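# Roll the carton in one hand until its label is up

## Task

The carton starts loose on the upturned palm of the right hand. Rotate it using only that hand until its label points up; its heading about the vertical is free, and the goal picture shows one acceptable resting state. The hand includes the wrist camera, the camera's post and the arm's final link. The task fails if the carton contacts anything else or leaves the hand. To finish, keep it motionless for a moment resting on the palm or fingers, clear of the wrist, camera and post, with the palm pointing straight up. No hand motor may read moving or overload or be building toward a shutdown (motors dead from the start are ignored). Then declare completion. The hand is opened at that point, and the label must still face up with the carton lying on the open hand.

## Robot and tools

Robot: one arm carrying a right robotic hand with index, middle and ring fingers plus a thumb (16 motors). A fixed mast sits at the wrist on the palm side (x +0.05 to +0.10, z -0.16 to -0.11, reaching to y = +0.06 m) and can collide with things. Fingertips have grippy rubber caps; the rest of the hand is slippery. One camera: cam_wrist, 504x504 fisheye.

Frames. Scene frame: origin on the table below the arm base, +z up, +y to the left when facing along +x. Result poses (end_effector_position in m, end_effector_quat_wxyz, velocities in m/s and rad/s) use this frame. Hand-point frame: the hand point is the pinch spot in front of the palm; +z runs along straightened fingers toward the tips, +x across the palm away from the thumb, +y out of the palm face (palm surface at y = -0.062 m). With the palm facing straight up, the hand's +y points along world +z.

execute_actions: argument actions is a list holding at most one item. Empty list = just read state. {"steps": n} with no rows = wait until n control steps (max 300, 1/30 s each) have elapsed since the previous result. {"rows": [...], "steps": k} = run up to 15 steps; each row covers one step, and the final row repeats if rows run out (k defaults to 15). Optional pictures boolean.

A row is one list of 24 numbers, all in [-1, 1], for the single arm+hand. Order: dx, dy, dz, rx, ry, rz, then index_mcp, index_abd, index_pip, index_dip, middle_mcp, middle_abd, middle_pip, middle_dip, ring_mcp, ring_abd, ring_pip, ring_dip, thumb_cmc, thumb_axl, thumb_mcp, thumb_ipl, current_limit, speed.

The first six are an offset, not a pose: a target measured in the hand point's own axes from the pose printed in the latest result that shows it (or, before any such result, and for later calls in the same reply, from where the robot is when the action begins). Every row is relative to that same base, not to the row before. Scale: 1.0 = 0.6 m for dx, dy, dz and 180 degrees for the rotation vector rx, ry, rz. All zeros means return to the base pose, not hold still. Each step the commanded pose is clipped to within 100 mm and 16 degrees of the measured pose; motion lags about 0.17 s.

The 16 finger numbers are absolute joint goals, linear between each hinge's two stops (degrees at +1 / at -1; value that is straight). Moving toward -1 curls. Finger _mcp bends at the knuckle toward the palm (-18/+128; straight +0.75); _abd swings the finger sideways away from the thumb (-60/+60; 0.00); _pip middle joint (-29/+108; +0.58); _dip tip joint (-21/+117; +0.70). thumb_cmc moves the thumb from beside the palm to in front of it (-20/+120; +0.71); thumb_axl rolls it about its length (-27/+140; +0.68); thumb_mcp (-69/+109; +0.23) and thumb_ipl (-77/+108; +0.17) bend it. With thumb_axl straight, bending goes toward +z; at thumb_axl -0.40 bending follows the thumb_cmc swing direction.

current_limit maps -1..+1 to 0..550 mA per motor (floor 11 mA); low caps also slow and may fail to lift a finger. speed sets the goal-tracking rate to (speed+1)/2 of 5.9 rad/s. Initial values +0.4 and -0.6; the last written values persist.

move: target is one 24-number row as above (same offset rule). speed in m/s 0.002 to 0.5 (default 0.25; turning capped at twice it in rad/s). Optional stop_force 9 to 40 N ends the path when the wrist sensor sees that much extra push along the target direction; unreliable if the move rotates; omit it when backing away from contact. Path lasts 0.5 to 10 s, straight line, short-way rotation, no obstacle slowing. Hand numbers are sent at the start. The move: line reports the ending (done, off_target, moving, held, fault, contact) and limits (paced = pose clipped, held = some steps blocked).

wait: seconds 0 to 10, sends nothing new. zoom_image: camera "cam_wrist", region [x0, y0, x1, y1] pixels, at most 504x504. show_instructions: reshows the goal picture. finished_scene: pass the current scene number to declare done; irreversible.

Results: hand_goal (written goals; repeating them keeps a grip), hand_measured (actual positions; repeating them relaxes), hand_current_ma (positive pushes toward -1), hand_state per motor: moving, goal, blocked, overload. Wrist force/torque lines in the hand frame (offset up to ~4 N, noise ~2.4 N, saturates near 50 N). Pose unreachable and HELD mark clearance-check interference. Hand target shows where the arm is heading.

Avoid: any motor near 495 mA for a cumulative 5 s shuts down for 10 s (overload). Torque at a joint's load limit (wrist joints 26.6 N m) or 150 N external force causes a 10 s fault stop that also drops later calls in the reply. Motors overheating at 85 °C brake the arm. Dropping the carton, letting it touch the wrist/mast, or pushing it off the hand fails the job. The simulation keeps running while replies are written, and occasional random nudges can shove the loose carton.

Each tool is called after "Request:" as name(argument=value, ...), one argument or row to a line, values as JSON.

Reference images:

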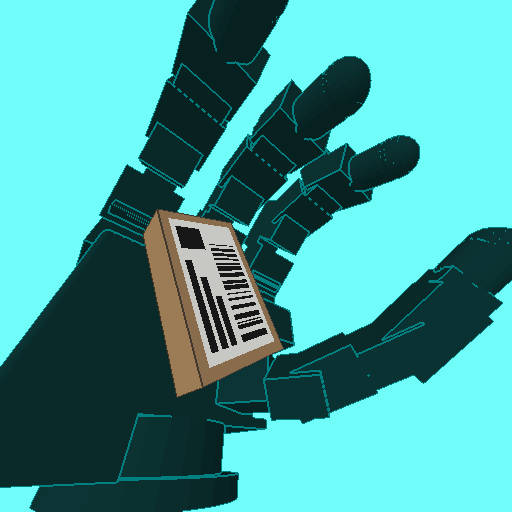

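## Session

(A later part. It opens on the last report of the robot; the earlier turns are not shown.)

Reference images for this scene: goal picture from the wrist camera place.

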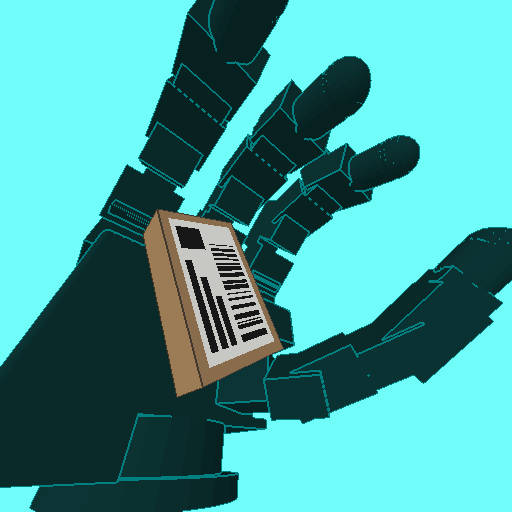

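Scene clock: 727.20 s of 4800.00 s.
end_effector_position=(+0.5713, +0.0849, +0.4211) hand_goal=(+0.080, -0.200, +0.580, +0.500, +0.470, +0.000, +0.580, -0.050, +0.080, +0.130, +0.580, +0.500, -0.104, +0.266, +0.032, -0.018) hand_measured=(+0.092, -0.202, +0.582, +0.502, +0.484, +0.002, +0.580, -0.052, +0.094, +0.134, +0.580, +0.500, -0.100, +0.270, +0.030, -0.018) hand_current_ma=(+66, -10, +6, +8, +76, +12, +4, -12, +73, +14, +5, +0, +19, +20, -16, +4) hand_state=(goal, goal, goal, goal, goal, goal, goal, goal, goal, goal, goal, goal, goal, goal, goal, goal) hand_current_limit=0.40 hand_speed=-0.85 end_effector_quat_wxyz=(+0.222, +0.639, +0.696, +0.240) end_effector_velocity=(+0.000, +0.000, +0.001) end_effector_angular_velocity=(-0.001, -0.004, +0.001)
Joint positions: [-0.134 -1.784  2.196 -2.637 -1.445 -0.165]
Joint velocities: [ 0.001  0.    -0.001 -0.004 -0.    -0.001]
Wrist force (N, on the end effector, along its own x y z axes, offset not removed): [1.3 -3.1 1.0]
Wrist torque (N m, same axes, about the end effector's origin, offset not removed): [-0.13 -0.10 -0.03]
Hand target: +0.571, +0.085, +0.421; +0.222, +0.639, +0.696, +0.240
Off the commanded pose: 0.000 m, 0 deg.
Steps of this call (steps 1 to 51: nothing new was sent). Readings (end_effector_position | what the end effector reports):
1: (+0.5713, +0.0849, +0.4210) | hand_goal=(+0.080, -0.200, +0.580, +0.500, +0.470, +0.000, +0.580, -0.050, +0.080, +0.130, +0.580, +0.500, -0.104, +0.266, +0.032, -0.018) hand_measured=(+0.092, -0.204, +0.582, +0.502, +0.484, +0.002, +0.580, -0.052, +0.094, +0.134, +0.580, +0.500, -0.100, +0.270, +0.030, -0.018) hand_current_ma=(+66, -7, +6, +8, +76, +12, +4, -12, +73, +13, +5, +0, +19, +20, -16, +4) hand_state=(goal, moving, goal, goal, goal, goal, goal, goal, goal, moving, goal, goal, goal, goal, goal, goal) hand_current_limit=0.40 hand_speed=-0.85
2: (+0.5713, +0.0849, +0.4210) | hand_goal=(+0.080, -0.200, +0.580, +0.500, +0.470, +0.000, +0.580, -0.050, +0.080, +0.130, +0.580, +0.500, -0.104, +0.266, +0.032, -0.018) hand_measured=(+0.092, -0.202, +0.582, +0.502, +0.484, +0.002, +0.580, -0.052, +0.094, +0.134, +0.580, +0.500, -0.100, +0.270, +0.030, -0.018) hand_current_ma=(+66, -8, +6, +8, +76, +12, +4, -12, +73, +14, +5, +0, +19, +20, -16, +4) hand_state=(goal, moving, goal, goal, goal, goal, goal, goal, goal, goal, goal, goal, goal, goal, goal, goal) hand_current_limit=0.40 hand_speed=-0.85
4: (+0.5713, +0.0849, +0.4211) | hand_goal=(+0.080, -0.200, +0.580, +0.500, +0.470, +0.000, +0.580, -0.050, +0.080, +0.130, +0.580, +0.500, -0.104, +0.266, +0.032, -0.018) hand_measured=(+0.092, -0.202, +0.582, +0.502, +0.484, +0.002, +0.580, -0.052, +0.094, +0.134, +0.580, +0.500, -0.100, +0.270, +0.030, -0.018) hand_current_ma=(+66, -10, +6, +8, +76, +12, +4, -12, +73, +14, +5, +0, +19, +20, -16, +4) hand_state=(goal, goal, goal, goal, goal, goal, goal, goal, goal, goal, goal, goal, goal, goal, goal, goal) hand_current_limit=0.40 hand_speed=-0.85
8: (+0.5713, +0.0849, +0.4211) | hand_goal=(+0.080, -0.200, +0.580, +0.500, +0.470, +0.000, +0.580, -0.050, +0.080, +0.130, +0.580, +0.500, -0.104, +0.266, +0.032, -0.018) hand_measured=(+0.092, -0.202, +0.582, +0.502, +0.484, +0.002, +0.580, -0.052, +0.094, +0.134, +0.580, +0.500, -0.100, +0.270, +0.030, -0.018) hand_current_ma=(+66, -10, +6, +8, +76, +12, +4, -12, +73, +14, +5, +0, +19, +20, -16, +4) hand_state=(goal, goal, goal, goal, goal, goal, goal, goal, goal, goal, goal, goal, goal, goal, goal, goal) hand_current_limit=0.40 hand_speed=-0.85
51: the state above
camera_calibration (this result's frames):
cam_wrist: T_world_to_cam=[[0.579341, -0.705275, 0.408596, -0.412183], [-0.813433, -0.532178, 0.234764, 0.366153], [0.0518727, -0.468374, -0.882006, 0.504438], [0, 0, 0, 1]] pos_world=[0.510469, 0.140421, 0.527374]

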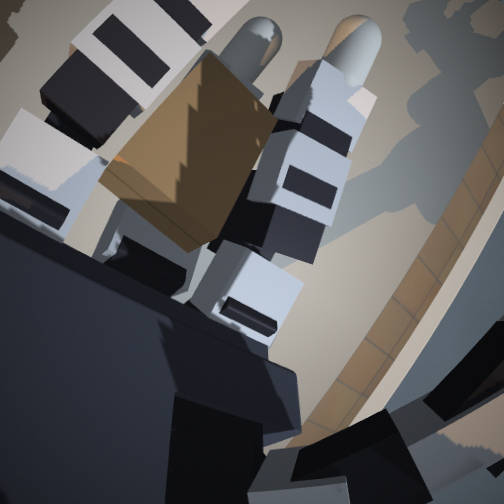

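Request:
execute_actions(
  actions=[
    {"rows": [[0,0,0,0,0,0, 0.08,-0.17,0.58,0.5, 0.47,0,0.58,0.2, 0.08,0.11,0.58,0.5, -0.104,0.266,0.032,-0.018, 0.4,-0.85]], "steps": 15},
  ],
  pictures=false,
)

Request:
wait(
  seconds=0.5,
)

Scene clock: 741.93 s of 4800.00 s.
end_effector_position=(+0.5713, +0.0849, +0.4211) hand_goal=(+0.080, -0.170, +0.580, +0.500, +0.470, +0.000, +0.580, +0.200, +0.080, +0.110, +0.580, +0.500, -0.104, +0.266, +0.032, -0.018) hand_measured=(+0.092, -0.174, +0.582, +0.502, +0.484, +0.002, +0.582, +0.106, +0.094, +0.114, +0.580, +0.500, -0.100, +0.270, +0.030, -0.018) hand_current_ma=(+66, -14, +6, +8, +79, +12, +11, -29, +73, +14, +5, +0, +19, +20, -16, +4) hand_state=(goal, goal, goal, goal, goal, goal, goal, moving, goal, goal, goal, goal, goal, goal, goal, goal) hand_current_limit=0.40 hand_speed=-0.85 end_effector_quat_wxyz=(+0.222, +0.639, +0.696, +0.240) end_effector_velocity=(+0.000, -0.000, +0.001) end_effector_angular_velocity=(+0.000, -0.002, -0.001)
Joint positions: [-0.134 -1.784  2.196 -2.637 -1.445 -0.165]
Joint velocities: [ 0.     0.    -0.    -0.002 -0.     0.001]
Wrist force (N, on the end effector, along its own x y z axes, offset not removed): [3.9 -0.5 5.0]
Wrist torque (N m, same axes, about the end effector's origin, offset not removed): [-0.28 -0.67 0.25]
Hand target: +0.571, +0.085, +0.421; +0.222, +0.639, +0.696, +0.240
Off the commanded pose: 0.000 m, 0 deg.
Steps of this call (steps 1 to 427: nothing new was sent; steps 428 to 442: all 15 steps of this action). Readings (end_effector_position | what the end effector reports):
428: (+0.5713, +0.0849, +0.4211) | hand_goal=(+0.080, -0.170, +0.580, +0.500, +0.470, +0.000, +0.580, +0.200, +0.080, +0.110, +0.580, +0.500, -0.104, +0.266, +0.032, -0.018) hand_measured=(+0.092, -0.202, +0.582, +0.502, +0.484, +0.002, +0.580, -0.052, +0.094, +0.134, +0.580, +0.500, -0.100, +0.270, +0.030, -0.018) hand_current_ma=(+66, -10, +6, +8, +76, +12, +4, -12, +73, +14, +5, +0, +19, +20, -16, +4) hand_state=(goal, moving, goal, goal, goal, goal, goal, moving, goal, moving, goal, goal, goal, goal, goal, goal) hand_current_limit=0.40 hand_speed=-0.85
429: (+0.5713, +0.0849, +0.4211) | hand_goal=(+0.080, -0.170, +0.580, +0.500, +0.470, +0.000, +0.580, +0.200, +0.080, +0.110, +0.580, +0.500, -0.104, +0.266, +0.032, -0.018) hand_measured=(+0.092, -0.198, +0.582, +0.502, +0.484, +0.002, +0.580, -0.050, +0.094, +0.130, +0.580, +0.500, -0.100, +0.270, +0.030, -0.018) hand_current_ma=(+66, -34, +6, +8, +76, +12, +4, -34, +73, +33, +5, +0, +19, +20, -16, +4) hand_state=(goal, moving, goal, goal, goal, goal, goal, moving, goal, moving, goal, goal, goal, goal, goal, goal) hand_current_limit=0.40 hand_speed=-0.85
431: (+0.5713, +0.0849, +0.4211) | hand_goal=(+0.080, -0.170, +0.580, +0.500, +0.470, +0.000, +0.580, +0.200, +0.080, +0.110, +0.580, +0.500, -0.104, +0.266, +0.032, -0.018) hand_measured=(+0.092, -0.178, +0.582, +0.502, +0.484, +0.002, +0.580, -0.030, +0.094, +0.116, +0.580, +0.500, -0.100, +0.270, +0.030, -0.018) hand_current_ma=(+66, -13, +6, +8, +76, +12, +4, -32, +73, +12, +5, +0, +19, +20, -16, +4) hand_state=(goal, moving, goal, goal, goal, goal, goal, moving, goal, moving, goal, goal, goal, goal, goal, goal) hand_current_limit=0.40 hand_speed=-0.85
435: (+0.5713, +0.0849, +0.4211) | hand_goal=(+0.080, -0.170, +0.580, +0.500, +0.470, +0.000, +0.580, +0.200, +0.080, +0.110, +0.580, +0.500, -0.104, +0.266, +0.032, -0.018) hand_measured=(+0.092, -0.174, +0.582, +0.502, +0.484, +0.002, +0.582, +0.020, +0.094, +0.114, +0.580, +0.500, -0.100, +0.270, +0.030, -0.018) hand_current_ma=(+66, -14, +6, +8, +79, +12, +10, -29, +73, +14, +5, +0, +19, +20, -16, +4) hand_state=(goal, goal, goal, goal, goal, goal, goal, moving, goal, goal, goal, goal, goal, goal, goal, goal) hand_current_limit=0.40 hand_speed=-0.85
442: the state above

Scene clock: 742.43 s of 4800.00 s.
end_effector_position=(+0.5713, +0.0849, +0.4211) hand_goal=(+0.080, -0.170, +0.580, +0.500, +0.470, +0.000, +0.580, +0.200, +0.080, +0.110, +0.580, +0.500, -0.104, +0.266, +0.032, -0.018) hand_measured=(+0.092, -0.172, +0.582, +0.502, +0.484, +0.002, +0.582, +0.198, +0.094, +0.114, +0.580, +0.500, -0.100, +0.270, +0.030, -0.018) hand_current_ma=(+66, -10, +6, +8, +79, +12, +12, -11, +73, +14, +5, +0, +19, +20, -16, +4) hand_state=(goal, goal, goal, goal, goal, goal, goal, goal, goal, goal, goal, goal, goal, goal, goal, goal) hand_current_limit=0.40 hand_speed=-0.85 end_effector_quat_wxyz=(+0.222, +0.639, +0.696, +0.240) end_effector_velocity=(-0.001, +0.001, -0.001) end_effector_angular_velocity=(+0.000, +0.002, +0.002)
Joint positions: [-0.134 -1.784  2.196 -2.637 -1.445 -0.165]
Joint velocities: [ 0.001 -0.001  0.001  0.002  0.    -0.001]
Wrist force (N, on the end effector, along its own x y z axes, offset not removed): [4.3 2.8 3.2]
Wrist torque (N m, same axes, about the end effector's origin, offset not removed): [0.26 -0.46 0.41]
Hand target: +0.571, +0.085, +0.421; +0.222, +0.639, +0.696, +0.240
Off the commanded pose: 0.000 m, 0 deg.
Steps of this call (steps 1 to 15: nothing new was sent). Readings (end_effector_position | what the end effector reports):
1: (+0.5713, +0.0849, +0.4211) | hand_goal=(+0.080, -0.170, +0.580, +0.500, +0.470, +0.000, +0.580, +0.200, +0.080, +0.110, +0.580, +0.500, -0.104, +0.266, +0.032, -0.018) hand_measured=(+0.092, -0.174, +0.582, +0.502, +0.484, +0.002, +0.582, +0.118, +0.094, +0.114, +0.580, +0.500, -0.100, +0.270, +0.030, -0.018) hand_current_ma=(+66, -14, +6, +8, +79, +12, +11, -29, +73, +14, +5, +0, +19, +20, -16, +4) hand_state=(goal, goal, goal, goal, goal, goal, goal, moving, goal, goal, goal, goal, goal, goal, goal, goal) hand_current_limit=0.40 hand_speed=-0.85
2: (+0.5713, +0.0849, +0.4211) | hand_goal=(+0.080, -0.170, +0.580, +0.500, +0.470, +0.000, +0.580, +0.200, +0.080, +0.110, +0.580, +0.500, -0.104, +0.266, +0.032, -0.018) hand_measured=(+0.092, -0.174, +0.582, +0.502, +0.484, +0.002, +0.582, +0.130, +0.094, +0.114, +0.580, +0.500, -0.100, +0.270, +0.030, -0.018) hand_current_ma=(+66, -14, +6, +8, +79, +12, +11, -29, +73, +14, +5, +0, +19, +20, -16, +4) hand_state=(goal, goal, goal, goal, goal, goal, goal, moving, goal, goal, goal, goal, goal, goal, goal, goal) hand_current_limit=0.40 hand_speed=-0.85
4: (+0.5713, +0.0849, +0.4211) | hand_goal=(+0.080, -0.170, +0.580, +0.500, +0.470, +0.000, +0.580, +0.200, +0.080, +0.110, +0.580, +0.500, -0.104, +0.266, +0.032, -0.018) hand_measured=(+0.092, -0.174, +0.582, +0.502, +0.484, +0.002, +0.582, +0.154, +0.094, +0.114, +0.580, +0.500, -0.100, +0.270, +0.030, -0.018) hand_current_ma=(+66, -13, +6, +8, +79, +12, +11, -29, +73, +14, +5, +0, +19, +20, -16, +4) hand_state=(goal, goal, goal, goal, goal, goal, goal, moving, goal, goal, goal, goal, goal, goal, goal, goal) hand_current_limit=0.40 hand_speed=-0.85
8: (+0.5713, +0.0849, +0.4211) | hand_goal=(+0.080, -0.170, +0.580, +0.500, +0.470, +0.000, +0.580, +0.200, +0.080, +0.110, +0.580, +0.500, -0.104, +0.266, +0.032, -0.018) hand_measured=(+0.092, -0.172, +0.582, +0.502, +0.484, +0.002, +0.582, +0.196, +0.094, +0.114, +0.580, +0.500, -0.100, +0.270, +0.030, -0.018) hand_current_ma=(+66, -10, +6, +8, +79, +12, +12, -8, +73, +14, +5, +0, +19, +20, -16, +4) hand_state=(goal, goal, goal, goal, goal, goal, goal, moving, goal, goal, goal, goal, goal, goal, goal, goal) hand_current_limit=0.40 hand_speed=-0.85
15: the state above
camera_calibration (this result's frames):
cam_wrist: T_world_to_cam=[[0.579341, -0.705275, 0.408597, -0.412183], [-0.813433, -0.532177, 0.234764, 0.366153], [0.0518727, -0.468374, -0.882006, 0.504438], [0, 0, 0, 1]] pos_world=[0.510469, 0.140421, 0.527374]

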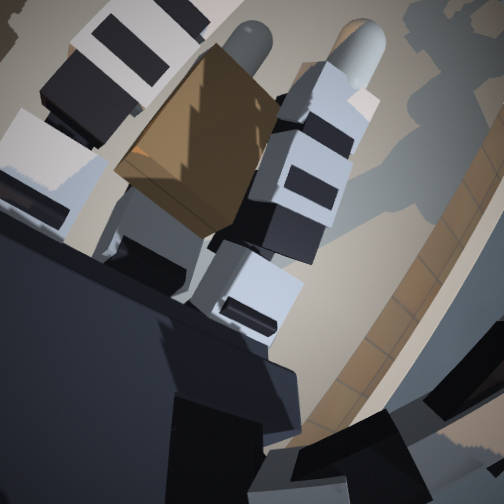

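Request:
zoom_image(
  camera="cam_wrist",
  region=[60, 10, 340, 290],
)

Region (60, 10, 340, 290) of cam_wrist's 504x504 image, scaled by 1.800, with more detail than that image has.

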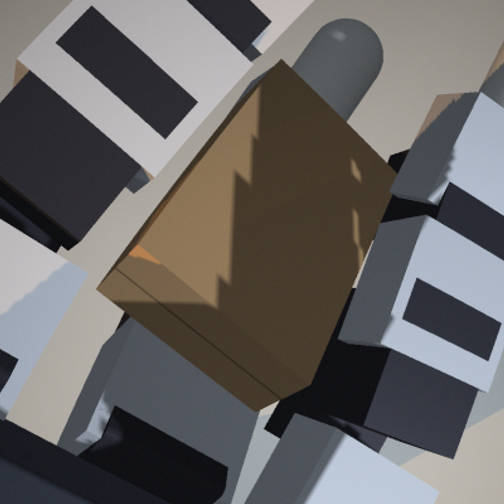

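Request:
execute_actions(
  actions=[
    {"rows": [[0,0,0,0,0,0, 0.08,-0.17,0.58,0.5, 0.47,0,0.58,0.4, 0.08,0.11,0.58,0.5, -0.104,0.266,0.032,-0.018, 0.4,-0.85]], "steps": 15},
  ],
  pictures=false,
)

Request:
wait(
  seconds=0.4,
)

Scene clock: 792.27 s of 4800.00 s.
end_effector_position=(+0.5713, +0.0849, +0.4211) hand_goal=(+0.080, -0.170, +0.580, +0.500, +0.470, +0.000, +0.580, +0.400, +0.080, +0.110, +0.580, +0.500, -0.104, +0.266, +0.032, -0.018) hand_measured=(+0.092, -0.172, +0.582, +0.502, +0.484, +0.002, +0.582, +0.356, +0.094, +0.114, +0.580, +0.500, -0.100, +0.270, +0.030, -0.018) hand_current_ma=(+66, -6, +6, +8, +79, +11, +13, -28, +73, +14, +5, +0, +19, +20, -16, +4) hand_state=(goal, goal, goal, goal, goal, goal, goal, moving, goal, goal, goal, goal, goal, goal, goal, goal) hand_current_limit=0.40 hand_speed=-0.85 end_effector_quat_wxyz=(+0.222, +0.639, +0.696, +0.240) end_effector_velocity=(-0.000, +0.000, -0.001) end_effector_angular_velocity=(+0.001, +0.002, -0.000)
Joint positions: [-0.134 -1.784  2.196 -2.637 -1.445 -0.165]
Joint velocities: [ 0.     0.     0.001  0.001 -0.     0.001]
Wrist force (N, on the end effector, along its own x y z axes, offset not removed): [2.6 -0.8 -0.7]
Wrist torque (N m, same axes, about the end effector's origin, offset not removed): [0.07 -0.15 0.19]
Hand target: +0.571, +0.085, +0.421; +0.222, +0.639, +0.696, +0.240
Off the commanded pose: 0.000 m, 0 deg.
Steps of this call (steps 1 to 1480: nothing new was sent; steps 1481 to 1495: all 15 steps of this action). Readings (end_effector_position | what the end effector reports):
1481: (+0.5713, +0.0849, +0.4211) | hand_goal=(+0.080, -0.170, +0.580, +0.500, +0.470, +0.000, +0.580, +0.400, +0.080, +0.110, +0.580, +0.500, -0.104, +0.266, +0.032, -0.018) hand_measured=(+0.092, -0.172, +0.582, +0.502, +0.484, +0.002, +0.582, +0.198, +0.094, +0.114, +0.580, +0.500, -0.100, +0.270, +0.030, -0.018) hand_current_ma=(+66, -10, +6, +8, +79, +12, +12, -11, +73, +14, +5, +0, +19, +20, -16, +4) hand_state=(goal, goal, goal, goal, goal, goal, goal, moving, goal, goal, goal, goal, goal, goal, goal, goal) hand_current_limit=0.40 hand_speed=-0.85
1482: (+0.5713, +0.0849, +0.4211) | hand_goal=(+0.080, -0.170, +0.580, +0.500, +0.470, +0.000, +0.580, +0.400, +0.080, +0.110, +0.580, +0.500, -0.104, +0.266, +0.032, -0.018) hand_measured=(+0.092, -0.172, +0.582, +0.502, +0.484, +0.002, +0.582, +0.200, +0.094, +0.114, +0.580, +0.500, -0.100, +0.270, +0.030, -0.018) hand_current_ma=(+66, -10, +6, +8, +79, +12, +12, -32, +73, +14, +5, +0, +19, +20, -16, +4) hand_state=(goal, goal, goal, goal, goal, goal, goal, moving, goal, goal, goal, goal, goal, goal, goal, goal) hand_current_limit=0.40 hand_speed=-0.85
1484: (+0.5713, +0.0849, +0.4211) | hand_goal=(+0.080, -0.170, +0.580, +0.500, +0.470, +0.000, +0.580, +0.400, +0.080, +0.110, +0.580, +0.500, -0.104, +0.266, +0.032, -0.018) hand_measured=(+0.092, -0.172, +0.582, +0.502, +0.484, +0.002, +0.582, +0.222, +0.094, +0.114, +0.580, +0.500, -0.100, +0.270, +0.030, -0.018) hand_current_ma=(+66, -8, +6, +8, +79, +12, +12, -29, +73, +14, +5, +0, +19, +20, -16, +4) hand_state=(goal, goal, goal, goal, goal, goal, goal, moving, goal, goal, goal, goal, goal, goal, goal, goal) hand_current_limit=0.40 hand_speed=-0.85
1488: (+0.5713, +0.0849, +0.4211) | hand_goal=(+0.080, -0.170, +0.580, +0.500, +0.470, +0.000, +0.580, +0.400, +0.080, +0.110, +0.580, +0.500, -0.104, +0.266, +0.032, -0.018) hand_measured=(+0.092, -0.172, +0.582, +0.502, +0.484, +0.002, +0.582, +0.270, +0.094, +0.114, +0.580, +0.500, -0.100, +0.270, +0.030, -0.018) hand_current_ma=(+66, -7, +6, +8, +79, +11, +13, -29, +73, +14, +5, +0, +19, +20, -16, +4) hand_state=(goal, goal, goal, goal, goal, goal, goal, moving, goal, goal, goal, goal, goal, goal, goal, goal) hand_current_limit=0.40 hand_speed=-0.85
1495: the state above

Scene clock: 792.67 s of 4800.00 s.
end_effector_position=(+0.5713, +0.0849, +0.4211) hand_goal=(+0.080, -0.170, +0.580, +0.500, +0.470, +0.000, +0.580, +0.400, +0.080, +0.110, +0.580, +0.500, -0.104, +0.266, +0.032, -0.018) hand_measured=(+0.092, -0.172, +0.582, +0.502, +0.486, +0.002, +0.584, +0.400, +0.094, +0.114, +0.580, +0.500, -0.100, +0.270, +0.030, -0.018) hand_current_ma=(+66, -6, +6, +8, +82, +11, +20, -2, +73, +14, +5, +0, +19, +20, -16, +4) hand_state=(goal, goal, goal, goal, goal, goal, goal, goal, goal, goal, goal, goal, goal, goal, goal, goal) hand_current_limit=0.40 hand_speed=-0.85 end_effector_quat_wxyz=(+0.222, +0.639, +0.696, +0.240) end_effector_velocity=(-0.000, +0.000, +0.000) end_effector_angular_velocity=(+0.000, -0.001, -0.000)
Joint positions: [-0.134 -1.784  2.196 -2.637 -1.445 -0.165]
Joint velocities: [ 0.    -0.001  0.001 -0.001  0.     0.   ]
Wrist force (N, on the end effector, along its own x y z axes, offset not removed): [1.7 2.5 1.5]
Wrist torque (N m, same axes, about the end effector's origin, offset not removed): [0.40 -0.27 0.00]
Hand target: +0.571, +0.085, +0.421; +0.222, +0.639, +0.696, +0.240
Off the commanded pose: 0.000 m, 0 deg.
Steps of this call (steps 1 to 12: nothing new was sent). Readings (end_effector_position | what the end effector reports):
1: (+0.5713, +0.0849, +0.4211) | hand_goal=(+0.080, -0.170, +0.580, +0.500, +0.470, +0.000, +0.580, +0.400, +0.080, +0.110, +0.580, +0.500, -0.104, +0.266, +0.032, -0.018) hand_measured=(+0.092, -0.172, +0.582, +0.502, +0.484, +0.002, +0.582, +0.368, +0.094, +0.114, +0.580, +0.500, -0.100, +0.270, +0.030, -0.018) hand_current_ma=(+66, -6, +6, +8, +79, +11, +13, -28, +73, +14, +5, +0, +19, +20, -16, +4) hand_state=(goal, goal, goal, goal, goal, goal, goal, moving, goal, goal, goal, goal, goal, goal, goal, goal) hand_current_limit=0.40 hand_speed=-0.85
2: (+0.5713, +0.0849, +0.4211) | hand_goal=(+0.080, -0.170, +0.580, +0.500, +0.470, +0.000, +0.580, +0.400, +0.080, +0.110, +0.580, +0.500, -0.104, +0.266, +0.032, -0.018) hand_measured=(+0.092, -0.172, +0.582, +0.502, +0.484, +0.002, +0.582, +0.380, +0.094, +0.114, +0.580, +0.500, -0.100, +0.270, +0.030, -0.018) hand_current_ma=(+66, -6, +6, +8, +79, +11, +13, -28, +73, +14, +5, +0, +19, +20, -16, +4) hand_state=(goal, goal, goal, goal, goal, goal, goal, moving, goal, goal, goal, goal, goal, goal, goal, goal) hand_current_limit=0.40 hand_speed=-0.85
4: (+0.5713, +0.0849, +0.4211) | hand_goal=(+0.080, -0.170, +0.580, +0.500, +0.470, +0.000, +0.580, +0.400, +0.080, +0.110, +0.580, +0.500, -0.104, +0.266, +0.032, -0.018) hand_measured=(+0.092, -0.172, +0.582, +0.502, +0.484, +0.002, +0.582, +0.396, +0.094, +0.114, +0.580, +0.500, -0.100, +0.270, +0.030, -0.018) hand_current_ma=(+66, -6, +6, +8, +79, +11, +13, -8, +73, +14, +5, +0, +19, +20, -16, +4) hand_state=(goal, goal, goal, goal, goal, goal, goal, moving, goal, goal, goal, goal, goal, goal, goal, goal) hand_current_limit=0.40 hand_speed=-0.85
8: (+0.5713, +0.0849, +0.4211) | hand_goal=(+0.080, -0.170, +0.580, +0.500, +0.470, +0.000, +0.580, +0.400, +0.080, +0.110, +0.580, +0.500, -0.104, +0.266, +0.032, -0.018) hand_measured=(+0.092, -0.172, +0.582, +0.502, +0.486, +0.002, +0.584, +0.400, +0.094, +0.114, +0.580, +0.500, -0.100, +0.270, +0.030, -0.018) hand_current_ma=(+66, -6, +6, +8, +82, +11, +21, +0, +73, +14, +5, +0, +19, +20, -16, +4) hand_state=(goal, goal, goal, goal, goal, goal, moving, moving, goal, goal, goal, goal, goal, goal, goal, goal) hand_current_limit=0.40 hand_speed=-0.85
12: the state above
camera_calibration (this result's frames):
cam_wrist: T_world_to_cam=[[0.579341, -0.705275, 0.408596, -0.412183], [-0.813433, -0.532178, 0.234764, 0.366153], [0.0518728, -0.468374, -0.882006, 0.504438], [0, 0, 0, 1]] pos_world=[0.510469, 0.140421, 0.527374]

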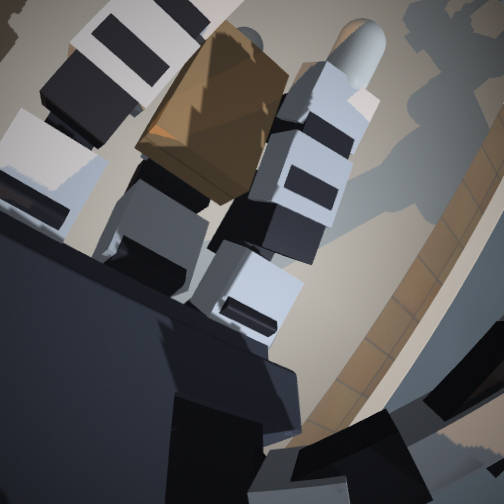

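Request:
execute_actions(
  actions=[
    {"rows": [[0,0,0,0,0,0, 0.08,-0.4,0.58,0.5, 0.47,0,0.58,0.4, 0.08,0.38,0.58,0.5, -0.104,0.266,0.032,-0.018, 0.4,-0.85]], "steps": 15},
  ],
  pictures=false,
)

Request:
wait(
  seconds=0.4,
)

Scene clock: 796.77 s of 4800.00 s.
end_effector_position=(+0.5713, +0.0849, +0.4211) hand_goal=(+0.080, -0.400, +0.580, +0.500, +0.470, +0.000, +0.580, +0.400, +0.080, +0.380, +0.580, +0.500, -0.104, +0.266, +0.032, -0.018) hand_measured=(+0.092, -0.218, +0.582, +0.502, +0.488, +0.002, +0.584, +0.400, +0.094, +0.170, +0.580, +0.500, -0.100, +0.270, +0.030, -0.018) hand_current_ma=(+66, +385, +8, +8, +97, +11, +22, -2, +73, -385, +5, +0, +19, +20, -16, +4) hand_state=(goal, blocked, goal, goal, goal, goal, goal, goal, goal, blocked, goal, goal, goal, goal, goal, goal) hand_current_limit=0.40 hand_speed=-0.85 end_effector_quat_wxyz=(+0.222, +0.639, +0.696, +0.240) end_effector_velocity=(+0.001, -0.001, +0.000) end_effector_angular_velocity=(-0.000, -0.000, -0.001)
Joint positions: [-0.134 -1.784  2.196 -2.637 -1.445 -0.165]
Joint velocities: [-0.001  0.002 -0.001 -0.001  0.    -0.001]
Wrist force (N, on the end effector, along its own x y z axes, offset not removed): [1.8 2.9 5.8]
Wrist torque (N m, same axes, about the end effector's origin, offset not removed): [0.12 -0.53 0.29]
Hand target: +0.571, +0.085, +0.421; +0.222, +0.639, +0.696, +0.240
Off the commanded pose: 0.000 m, 0 deg.
Steps of this call (steps 1 to 108: nothing new was sent; steps 109 to 123: all 15 steps of this action). Readings (end_effector_position | what the end effector reports):
109: (+0.5713, +0.0849, +0.4211) | hand_goal=(+0.080, -0.400, +0.580, +0.500, +0.470, +0.000, +0.580, +0.400, +0.080, +0.380, +0.580, +0.500, -0.104, +0.266, +0.032, -0.018) hand_measured=(+0.092, -0.172, +0.582, +0.502, +0.486, +0.002, +0.584, +0.400, +0.094, +0.114, +0.580, +0.500, -0.100, +0.270, +0.030, -0.018) hand_current_ma=(+66, -6, +6, +8, +82, +11, +20, -2, +73, +14, +5, +0, +19, +20, -16, +4) hand_state=(goal, moving, goal, goal, goal, goal, goal, goal, goal, moving, goal, goal, goal, goal, goal, goal) hand_current_limit=0.40 hand_speed=-0.85
110: (+0.5713, +0.0849, +0.4211) | hand_goal=(+0.080, -0.400, +0.580, +0.500, +0.470, +0.000, +0.580, +0.400, +0.080, +0.380, +0.580, +0.500, -0.104, +0.266, +0.032, -0.018) hand_measured=(+0.092, -0.174, +0.582, +0.502, +0.486, +0.002, +0.584, +0.400, +0.094, +0.116, +0.580, +0.500, -0.100, +0.270, +0.030, -0.018) hand_current_ma=(+66, +36, +6, +8, +82, +11, +20, -2, +73, -30, +5, +0, +19, +20, -16, +4) hand_state=(goal, moving, goal, goal, goal, goal, goal, goal, goal, moving, goal, goal, goal, goal, goal, goal) hand_current_limit=0.40 hand_speed=-0.85
112: (+0.5713, +0.0849, +0.4211) | hand_goal=(+0.080, -0.400, +0.580, +0.500, +0.470, +0.000, +0.580, +0.400, +0.080, +0.380, +0.580, +0.500, -0.104, +0.266, +0.032, -0.018) hand_measured=(+0.092, -0.194, +0.582, +0.502, +0.486, +0.002, +0.584, +0.400, +0.094, +0.136, +0.580, +0.500, -0.100, +0.270, +0.030, -0.018) hand_current_ma=(+66, +36, +6, +8, +82, +11, +20, -2, +73, -31, +5, +0, +19, +20, -16, +4) hand_state=(goal, moving, goal, goal, goal, goal, goal, goal, goal, moving, goal, goal, goal, goal, goal, goal) hand_current_limit=0.40 hand_speed=-0.85
116: (+0.5713, +0.0849, +0.4211) | hand_goal=(+0.080, -0.400, +0.580, +0.500, +0.470, +0.000, +0.580, +0.400, +0.080, +0.380, +0.580, +0.500, -0.104, +0.266, +0.032, -0.018) hand_measured=(+0.092, -0.216, +0.582, +0.502, +0.488, +0.002, +0.584, +0.400, +0.094, +0.158, +0.580, +0.500, -0.100, +0.270, +0.030, -0.018) hand_current_ma=(+66, +251, +6, +8, +94, +11, +21, -2, +73, -235, +5, +0, +19, +20, -16, +4) hand_state=(goal, moving, goal, goal, goal, goal, goal, goal, goal, moving, goal, goal, goal, goal, goal, goal) hand_current_limit=0.40 hand_speed=-0.85
123: the state above

Scene clock: 797.17 s of 4800.00 s.
end_effector_position=(+0.5713, +0.0849, +0.4211) hand_goal=(+0.080, -0.400, +0.580, +0.500, +0.470, +0.000, +0.580, +0.400, +0.080, +0.380, +0.580, +0.500, -0.104, +0.266, +0.032, -0.018) hand_measured=(+0.092, -0.218, +0.582, +0.502, +0.488, +0.002, +0.584, +0.400, +0.094, +0.170, +0.580, +0.500, -0.100, +0.270, +0.030, -0.018) hand_current_ma=(+66, +385, +8, +8, +97, +11, +22, -2, +73, -385, +5, +0, +19, +20, -16, +4) hand_state=(goal, blocked, goal, goal, goal, goal, goal, goal, goal, blocked, goal, goal, goal, goal, goal, goal) hand_current_limit=0.40 hand_speed=-0.85 end_effector_quat_wxyz=(+0.222, +0.639, +0.696, +0.240) end_effector_velocity=(+0.000, -0.000, +0.000) end_effector_angular_velocity=(-0.000, +0.000, -0.001)
Joint positions: [-0.134 -1.784  2.196 -2.637 -1.445 -0.165]
Joint velocities: [-0.     0.001 -0.001  0.001 -0.     0.   ]
Wrist force (N, on the end effector, along its own x y z axes, offset not removed): [4.2 -0.1 5.2]
Wrist torque (N m, same axes, about the end effector's origin, offset not removed): [-0.36 -0.65 0.37]
Hand target: +0.571, +0.085, +0.421; +0.222, +0.639, +0.696, +0.240
Off the commanded pose: 0.000 m, 0 deg.
Steps of this call (steps 1 to 12: nothing new was sent). Readings (end_effector_position | what the end effector reports):
1: (+0.5713, +0.0849, +0.4211) | hand_goal=(+0.080, -0.400, +0.580, +0.500, +0.470, +0.000, +0.580, +0.400, +0.080, +0.380, +0.580, +0.500, -0.104, +0.266, +0.032, -0.018) hand_measured=(+0.092, -0.218, +0.582, +0.502, +0.488, +0.002, +0.584, +0.400, +0.094, +0.170, +0.580, +0.500, -0.100, +0.270, +0.030, -0.018) hand_current_ma=(+66, +385, +8, +8, +97, +11, +22, -2, +73, -385, +5, +0, +19, +20, -16, +4) hand_state=(goal, blocked, goal, goal, goal, goal, goal, goal, goal, blocked, goal, goal, goal, goal, goal, goal) hand_current_limit=0.40 hand_speed=-0.85
2: (+0.5713, +0.0849, +0.4211) | hand_goal=(+0.080, -0.400, +0.580, +0.500, +0.470, +0.000, +0.580, +0.400, +0.080, +0.380, +0.580, +0.500, -0.104, +0.266, +0.032, -0.018) hand_measured=(+0.092, -0.218, +0.582, +0.502, +0.488, +0.002, +0.584, +0.400, +0.094, +0.170, +0.580, +0.500, -0.100, +0.270, +0.030, -0.018) hand_current_ma=(+66, +385, +8, +8, +97, +11, +22, -2, +73, -385, +5, +0, +19, +20, -16, +4) hand_state=(goal, blocked, goal, goal, goal, goal, goal, goal, goal, blocked, goal, goal, goal, goal, goal, goal) hand_current_limit=0.40 hand_speed=-0.85
4: (+0.5713, +0.0849, +0.4211) | hand_goal=(+0.080, -0.400, +0.580, +0.500, +0.470, +0.000, +0.580, +0.400, +0.080, +0.380, +0.580, +0.500, -0.104, +0.266, +0.032, -0.018) hand_measured=(+0.092, -0.218, +0.582, +0.502, +0.488, +0.002, +0.584, +0.400, +0.094, +0.170, +0.580, +0.500, -0.100, +0.270, +0.030, -0.018) hand_current_ma=(+66, +385, +8, +8, +97, +11, +22, -2, +73, -385, +5, +0, +19, +20, -16, +4) hand_state=(goal, blocked, goal, goal, goal, goal, goal, goal, goal, blocked, goal, goal, goal, goal, goal, goal) hand_current_limit=0.40 hand_speed=-0.85
8: (+0.5713, +0.0849, +0.4211) | hand_goal=(+0.080, -0.400, +0.580, +0.500, +0.470, +0.000, +0.580, +0.400, +0.080, +0.380, +0.580, +0.500, -0.104, +0.266, +0.032, -0.018) hand_measured=(+0.092, -0.218, +0.582, +0.502, +0.488, +0.002, +0.584, +0.400, +0.094, +0.170, +0.580, +0.500, -0.100, +0.270, +0.030, -0.018) hand_current_ma=(+66, +385, +8, +8, +97, +11, +22, -2, +73, -385, +5, +0, +19, +20, -16, +4) hand_state=(goal, blocked, goal, goal, goal, goal, goal, goal, goal, blocked, goal, goal, goal, goal, goal, goal) hand_current_limit=0.40 hand_speed=-0.85
12: the state above
camera_calibration (this result's frames):
cam_wrist: T_world_to_cam=[[0.579341, -0.705275, 0.408596, -0.412183], [-0.813433, -0.532178, 0.234764, 0.366153], [0.0518726, -0.468374, -0.882006, 0.504438], [0, 0, 0, 1]] pos_world=[0.510469, 0.140421, 0.527374]

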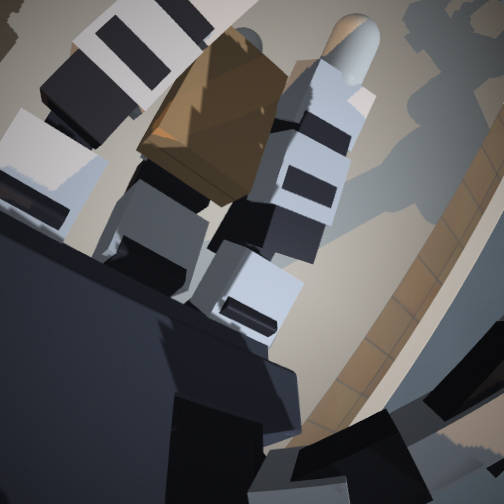

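Request:
move(
  target=[0,0.119,-0.0555,-0.122,0,0, 0.08,-0.4,0.58,0.5, 0.47,0,0.58,0.4, 0.08,0.38,0.58,0.5, -0.104,0.266,0.032,-0.018, 0.4,-0.85],
  speed=0.15,
)

Request:
execute_actions(
  actions=[
    {"rows": [[0,0,0,0,0,0, 0.08,-0.18,0.58,0.5, 0.47,0,0.58,0.4, 0.08,0.12,0.58,0.5, -0.104,0.266,0.032,-0.018, 0.4,-0.85]], "steps": 15},
  ],
  pictures=true,
)

Scene clock: 830.83 s of 4800.00 s.
end_effector_position=(+0.6066, +0.0880, +0.4913) hand_goal=(+0.080, -0.400, +0.580, +0.500, +0.470, +0.000, +0.580, +0.400, +0.080, +0.380, +0.580, +0.500, -0.104, +0.266, +0.032, -0.018) hand_measured=(+0.092, -0.218, +0.582, +0.502, +0.488, +0.002, +0.584, +0.400, +0.094, +0.170, +0.582, +0.500, -0.100, +0.270, +0.030, -0.018) hand_current_ma=(+66, +385, +11, +8, +100, +11, +22, -2, +73, -385, +7, +0, +19, +20, -16, +4) hand_state=(goal, blocked, goal, goal, goal, goal, goal, goal, goal, blocked, goal, goal, goal, goal, goal, goal) hand_current_limit=0.40 hand_speed=-0.85 end_effector_quat_wxyz=(+0.339, +0.585, +0.638, +0.368) end_effector_velocity=(+0.000, +0.001, +0.003) end_effector_angular_velocity=(+0.001, -0.013, +0.000)
Joint positions: [-0.132 -1.646  2.204 -3.167 -1.394 -0.104]
Joint velocities: [ 0.001  0.004 -0.001 -0.016  0.001  0.003]
Wrist force (N, on the end effector, along its own x y z axes, offset not removed): [1.8 -2.0 -0.1]
Wrist torque (N m, same axes, about the end effector's origin, offset not removed): [0.11 -0.33 0.21]
Hand target: +0.607, +0.088, +0.491; +0.340, +0.585, +0.637, +0.368
Off the commanded pose: 0.000 m, 0 deg.
move: done
camera_calibration (this result's frames):
cam_wrist: T_world_to_cam=[[0.390519, -0.721317, 0.572011, -0.423416], [-0.83886, -0.534771, -0.101657, 0.560948], [0.379222, -0.440138, -0.813922, 0.33147], [0, 0, 0, 1]] pos_world=[0.510208, 0.140454, 0.569014]

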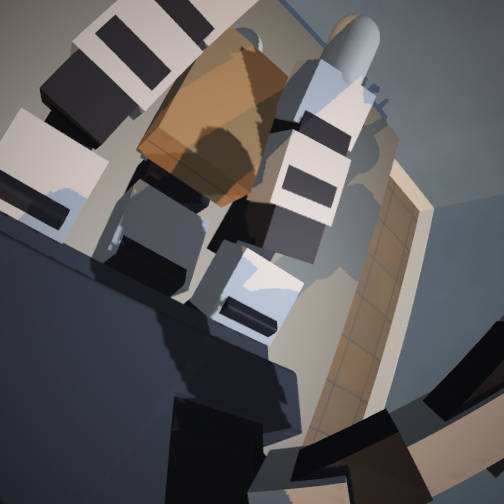

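Scene clock: 831.33 s of 4800.00 s.
end_effector_position=(+0.6066, +0.0880, +0.4912) hand_goal=(+0.080, -0.180, +0.580, +0.500, +0.470, +0.000, +0.580, +0.400, +0.080, +0.120, +0.580, +0.500, -0.104, +0.266, +0.032, -0.018) hand_measured=(+0.092, -0.184, +0.582, +0.502, +0.490, +0.002, +0.586, +0.400, +0.094, +0.124, +0.582, +0.500, -0.100, +0.270, +0.030, -0.018) hand_current_ma=(+66, -18, +11, +8, +108, +11, +26, -2, +73, +16, +7, +0, +19, +20, -16, +4) hand_state=(goal, goal, goal, goal, blocked, goal, goal, goal, goal, goal, goal, goal, goal, goal, goal, goal) hand_current_limit=0.40 hand_speed=-0.85 end_effector_quat_wxyz=(+0.339, +0.585, +0.638, +0.368) end_effector_velocity=(+0.000, -0.000, +0.001) end_effector_angular_velocity=(+0.001, -0.000, -0.002)
Joint positions: [-0.132 -1.646  2.204 -3.167 -1.394 -0.104]
Joint velocities: [-0.    -0.001 -0.001  0.002 -0.     0.002]
Wrist force (N, on the end effector, along its own x y z axes, offset not removed): [2.1 0.0 0.0]
Wrist torque (N m, same axes, about the end effector's origin, offset not removed): [0.10 -0.25 0.16]
Hand target: +0.607, +0.088, +0.491; +0.339, +0.585, +0.638, +0.368
Off the commanded pose: 0.000 m, 0 deg.
Steps of this call (steps 1 to 15: all 15 steps of this action). Readings (end_effector_position | what the end effector reports):
1: (+0.6066, +0.0880, +0.4913) | hand_goal=(+0.080, -0.180, +0.580, +0.500, +0.470, +0.000, +0.580, +0.400, +0.080, +0.120, +0.580, +0.500, -0.104, +0.266, +0.032, -0.018) hand_measured=(+0.092, -0.218, +0.582, +0.502, +0.488, +0.002, +0.584, +0.400, +0.094, +0.170, +0.582, +0.500, -0.100, +0.270, +0.030, -0.018) hand_current_ma=(+66, +385, +11, +8, +100, +11, +22, -2, +73, -385, +7, +0, +19, +20, -16, +4) hand_state=(goal, moving, goal, goal, goal, goal, goal, goal, goal, moving, goal, goal, goal, goal, goal, goal) hand_current_limit=0.40 hand_speed=-0.85
2: (+0.6066, +0.0880, +0.4913) | hand_goal=(+0.080, -0.180, +0.580, +0.500, +0.470, +0.000, +0.580, +0.400, +0.080, +0.120, +0.580, +0.500, -0.104, +0.266, +0.032, -0.018) hand_measured=(+0.092, -0.218, +0.582, +0.502, +0.488, +0.002, +0.584, +0.400, +0.094, +0.170, +0.582, +0.500, -0.100, +0.270, +0.030, -0.018) hand_current_ma=(+66, +303, +11, +8, +100, +11, +22, -2, +73, -301, +7, +0, +19, +20, -16, +4) hand_state=(goal, moving, goal, goal, goal, goal, goal, goal, goal, moving, goal, goal, goal, goal, goal, goal) hand_current_limit=0.40 hand_speed=-0.85
4: (+0.6066, +0.0880, +0.4913) | hand_goal=(+0.080, -0.180, +0.580, +0.500, +0.470, +0.000, +0.580, +0.400, +0.080, +0.120, +0.580, +0.500, -0.104, +0.266, +0.032, -0.018) hand_measured=(+0.092, -0.218, +0.582, +0.502, +0.488, +0.002, +0.584, +0.400, +0.094, +0.170, +0.582, +0.500, -0.100, +0.270, +0.030, -0.018) hand_current_ma=(+66, +182, +11, +8, +100, +11, +22, -2, +73, -166, +7, +0, +19, +20, -16, +4) hand_state=(goal, moving, goal, goal, goal, goal, goal, goal, goal, moving, goal, goal, goal, goal, goal, goal) hand_current_limit=0.40 hand_speed=-0.85
8: (+0.6066, +0.0880, +0.4913) | hand_goal=(+0.080, -0.180, +0.580, +0.500, +0.470, +0.000, +0.580, +0.400, +0.080, +0.120, +0.580, +0.500, -0.104, +0.266, +0.032, -0.018) hand_measured=(+0.092, -0.206, +0.582, +0.502, +0.490, +0.002, +0.584, +0.400, +0.094, +0.158, +0.582, +0.500, -0.100, +0.270, +0.030, -0.018) hand_current_ma=(+66, -4, +11, +8, +110, +11, +27, -2, +73, +1, +7, +0, +19, +20, -16, +4) hand_state=(goal, moving, goal, goal, blocked, goal, goal, goal, goal, moving, goal, goal, goal, goal, goal, goal) hand_current_limit=0.40 hand_speed=-0.85
15: the state above
camera_calibration (this result's frames):
cam_wrist: T_world_to_cam=[[0.390578, -0.721359, 0.571918, -0.423381], [-0.838878, -0.534755, -0.101593, 0.560956], [0.379121, -0.440089, -0.813996, 0.33149], [0, 0, 0, 1]] pos_world=[0.510262, 0.14045, 0.56896]

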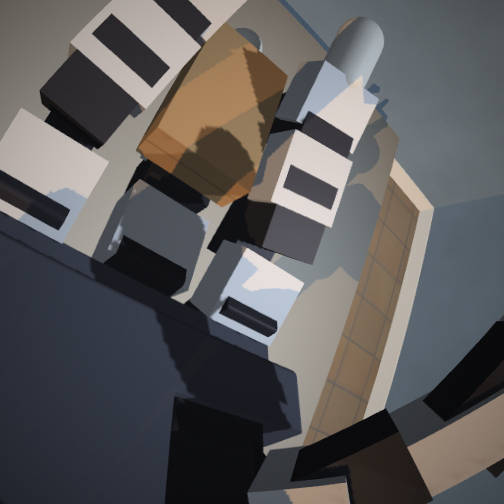

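Request:
execute_actions(
  actions=[
    {"rows": [[0,0,0,0,0,0, 0.27,-0.1,0.58,0.5, 0.49,0,0.58,0.4, 0.27,0.04,0.58,0.5, -0.104,0.266,0.032,-0.018, 0.4,-0.8]], "steps": 15},
  ],
  pictures=false,
)

Request:
wait(
  seconds=0.2,
)

Scene clock: 836.27 s of 4800.00 s.
end_effector_position=(+0.6066, +0.0880, +0.4913) hand_goal=(+0.270, -0.100, +0.580, +0.500, +0.490, +0.000, +0.580, +0.400, +0.270, +0.040, +0.580, +0.500, -0.104, +0.266, +0.032, -0.018) hand_measured=(+0.278, -0.104, +0.582, +0.502, +0.508, +0.002, +0.586, +0.400, +0.280, +0.044, +0.582, +0.500, -0.100, +0.270, +0.030, -0.018) hand_current_ma=(+57, -17, +11, +8, +93, +11, +26, -2, +67, +14, +7, +0, +19, +20, -16, +4) hand_state=(moving, goal, goal, goal, goal, goal, goal, goal, moving, goal, goal, goal, goal, goal, goal, goal) hand_current_limit=0.40 hand_speed=-0.80 end_effector_quat_wxyz=(+0.339, +0.585, +0.638, +0.368) end_effector_velocity=(+0.000, -0.000, +0.001) end_effector_angular_velocity=(+0.002, -0.002, -0.001)
Joint positions: [-0.132 -1.646  2.204 -3.167 -1.394 -0.104]
Joint velocities: [-0.     0.    -0.001 -0.002  0.     0.002]
Wrist force (N, on the end effector, along its own x y z axes, offset not removed): [6.4 -0.8 2.3]
Wrist torque (N m, same axes, about the end effector's origin, offset not removed): [0.01 -1.00 0.41]
Hand target: +0.607, +0.088, +0.491; +0.339, +0.585, +0.638, +0.368
Off the commanded pose: 0.000 m, 0 deg.
Steps of this call (steps 1 to 133: nothing new was sent; steps 134 to 148: all 15 steps of this action). Readings (end_effector_position | what the end effector reports):
134: (+0.6066, +0.0880, +0.4913) | hand_goal=(+0.270, -0.100, +0.580, +0.500, +0.490, +0.000, +0.580, +0.400, +0.270, +0.040, +0.580, +0.500, -0.104, +0.266, +0.032, -0.018) hand_measured=(+0.092, -0.184, +0.582, +0.502, +0.490, +0.002, +0.586, +0.400, +0.094, +0.124, +0.582, +0.500, -0.100, +0.270, +0.030, -0.018) hand_current_ma=(+66, -18, +11, +8, +108, +11, +26, -2, +73, +16, +7, +0, +19, +20, -16, +4) hand_state=(moving, moving, goal, goal, moving, goal, goal, goal, moving, moving, goal, goal, goal, goal, goal, goal) hand_current_limit=0.40 hand_speed=-0.80
135: (+0.6066, +0.0880, +0.4913) | hand_goal=(+0.270, -0.100, +0.580, +0.500, +0.490, +0.000, +0.580, +0.400, +0.270, +0.040, +0.580, +0.500, -0.104, +0.266, +0.032, -0.018) hand_measured=(+0.096, -0.180, +0.582, +0.502, +0.492, +0.002, +0.586, +0.400, +0.096, +0.118, +0.582, +0.500, -0.100, +0.270, +0.030, -0.018) hand_current_ma=(+23, -50, +11, +8, +61, +11, +26, -2, +27, +42, +7, +0, +19, +20, -16, +4) hand_state=(moving, moving, goal, goal, moving, goal, goal, goal, moving, moving, goal, goal, goal, goal, goal, goal) hand_current_limit=0.40 hand_speed=-0.80
137: (+0.6066, +0.0880, +0.4913) | hand_goal=(+0.270, -0.100, +0.580, +0.500, +0.490, +0.000, +0.580, +0.400, +0.270, +0.040, +0.580, +0.500, -0.104, +0.266, +0.032, -0.018) hand_measured=(+0.120, -0.148, +0.582, +0.502, +0.506, +0.002, +0.586, +0.400, +0.120, +0.088, +0.582, +0.500, -0.100, +0.270, +0.030, -0.018) hand_current_ma=(+29, -44, +11, +8, +98, +11, +26, -2, +32, +36, +7, +0, +19, +20, -16, +4) hand_state=(moving, moving, goal, goal, moving, goal, goal, goal, moving, moving, goal, goal, goal, goal, goal, goal) hand_current_limit=0.40 hand_speed=-0.80
141: (+0.6066, +0.0880, +0.4913) | hand_goal=(+0.270, -0.100, +0.580, +0.500, +0.490, +0.000, +0.580, +0.400, +0.270, +0.040, +0.580, +0.500, -0.104, +0.266, +0.032, -0.018) hand_measured=(+0.182, -0.104, +0.582, +0.502, +0.508, +0.002, +0.586, +0.400, +0.182, +0.044, +0.582, +0.500, -0.100, +0.270, +0.030, -0.018) hand_current_ma=(+31, -16, +11, +8, +93, +11, +26, -2, +36, +13, +7, +0, +19, +20, -16, +4) hand_state=(moving, moving, goal, goal, goal, goal, goal, goal, moving, moving, goal, goal, goal, goal, goal, goal) hand_current_limit=0.40 hand_speed=-0.80
148: the state above

Scene clock: 836.47 s of 4800.00 s.
end_effector_position=(+0.6066, +0.0880, +0.4912) hand_goal=(+0.270, -0.100, +0.580, +0.500, +0.490, +0.000, +0.580, +0.400, +0.270, +0.040, +0.580, +0.500, -0.104, +0.266, +0.032, -0.018) hand_measured=(+0.280, -0.104, +0.582, +0.502, +0.508, +0.002, +0.586, +0.400, +0.282, +0.044, +0.582, +0.500, -0.100, +0.270, +0.030, -0.018) hand_current_ma=(+53, -17, +11, +8, +93, +11, +26, -2, +62, +14, +7, +0, +19, +20, -16, +4) hand_state=(goal, goal, goal, goal, goal, goal, goal, goal, goal, goal, goal, goal, goal, goal, goal, goal) hand_current_limit=0.40 hand_speed=-0.80 end_effector_quat_wxyz=(+0.339, +0.585, +0.638, +0.368) end_effector_velocity=(+0.000, -0.000, -0.001) end_effector_angular_velocity=(-0.001, +0.002, +0.000)
Joint positions: [-0.132 -1.646  2.204 -3.167 -1.394 -0.104]
Joint velocities: [-0.     0.001  0.     0.001  0.    -0.002]
Wrist force (N, on the end effector, along its own x y z axes, offset not removed): [7.4 3.7 1.3]
Wrist torque (N m, same axes, about the end effector's origin, offset not removed): [0.67 -0.93 0.68]
Hand target: +0.607, +0.088, +0.491; +0.339, +0.585, +0.638, +0.368
Off the commanded pose: 0.000 m, 0 deg.
Steps of this call (steps 1 to 6: nothing new was sent). Readings (end_effector_position | what the end effector reports):
1: (+0.6066, +0.0880, +0.4913) | hand_goal=(+0.270, -0.100, +0.580, +0.500, +0.490, +0.000, +0.580, +0.400, +0.270, +0.040, +0.580, +0.500, -0.104, +0.266, +0.032, -0.018) hand_measured=(+0.280, -0.104, +0.582, +0.502, +0.508, +0.002, +0.586, +0.400, +0.282, +0.044, +0.582, +0.500, -0.100, +0.270, +0.030, -0.018) hand_current_ma=(+54, -17, +11, +8, +93, +11, +26, -2, +63, +14, +7, +0, +19, +20, -16, +4) hand_state=(moving, goal, goal, goal, goal, goal, goal, goal, moving, goal, goal, goal, goal, goal, goal, goal) hand_current_limit=0.40 hand_speed=-0.80
2: (+0.6066, +0.0880, +0.4913) | hand_goal=(+0.270, -0.100, +0.580, +0.500, +0.490, +0.000, +0.580, +0.400, +0.270, +0.040, +0.580, +0.500, -0.104, +0.266, +0.032, -0.018) hand_measured=(+0.280, -0.104, +0.582, +0.502, +0.508, +0.002, +0.586, +0.400, +0.282, +0.044, +0.582, +0.500, -0.100, +0.270, +0.030, -0.018) hand_current_ma=(+53, -17, +11, +8, +93, +11, +26, -2, +61, +14, +7, +0, +19, +20, -16, +4) hand_state=(goal, goal, goal, goal, goal, goal, goal, goal, goal, goal, goal, goal, goal, goal, goal, goal) hand_current_limit=0.40 hand_speed=-0.80
4: (+0.6066, +0.0880, +0.4913) | hand_goal=(+0.270, -0.100, +0.580, +0.500, +0.490, +0.000, +0.580, +0.400, +0.270, +0.040, +0.580, +0.500, -0.104, +0.266, +0.032, -0.018) hand_measured=(+0.280, -0.104, +0.582, +0.502, +0.508, +0.002, +0.586, +0.400, +0.282, +0.044, +0.582, +0.500, -0.100, +0.270, +0.030, -0.018) hand_current_ma=(+53, -17, +11, +8, +93, +11, +26, -2, +62, +14, +7, +0, +19, +20, -16, +4) hand_state=(goal, goal, goal, goal, goal, goal, goal, goal, goal, goal, goal, goal, goal, goal, goal, goal) hand_current_limit=0.40 hand_speed=-0.80
6: the state above
camera_calibration (this result's frames):
cam_wrist: T_world_to_cam=[[0.390572, -0.721323, 0.571967, -0.423406], [-0.838868, -0.534772, -0.101588, 0.560932], [0.37915, -0.440127, -0.813962, 0.331479], [0, 0, 0, 1]] pos_world=[0.510238, 0.140451, 0.56897]

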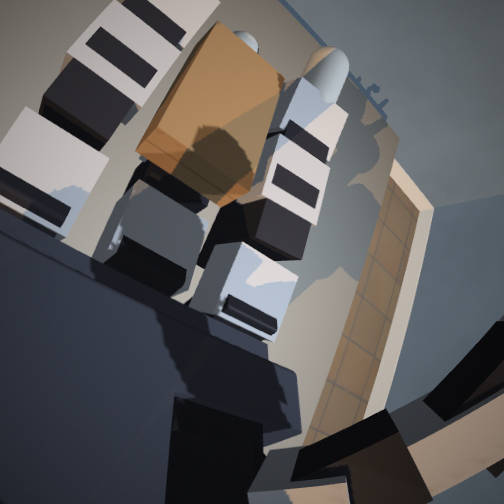

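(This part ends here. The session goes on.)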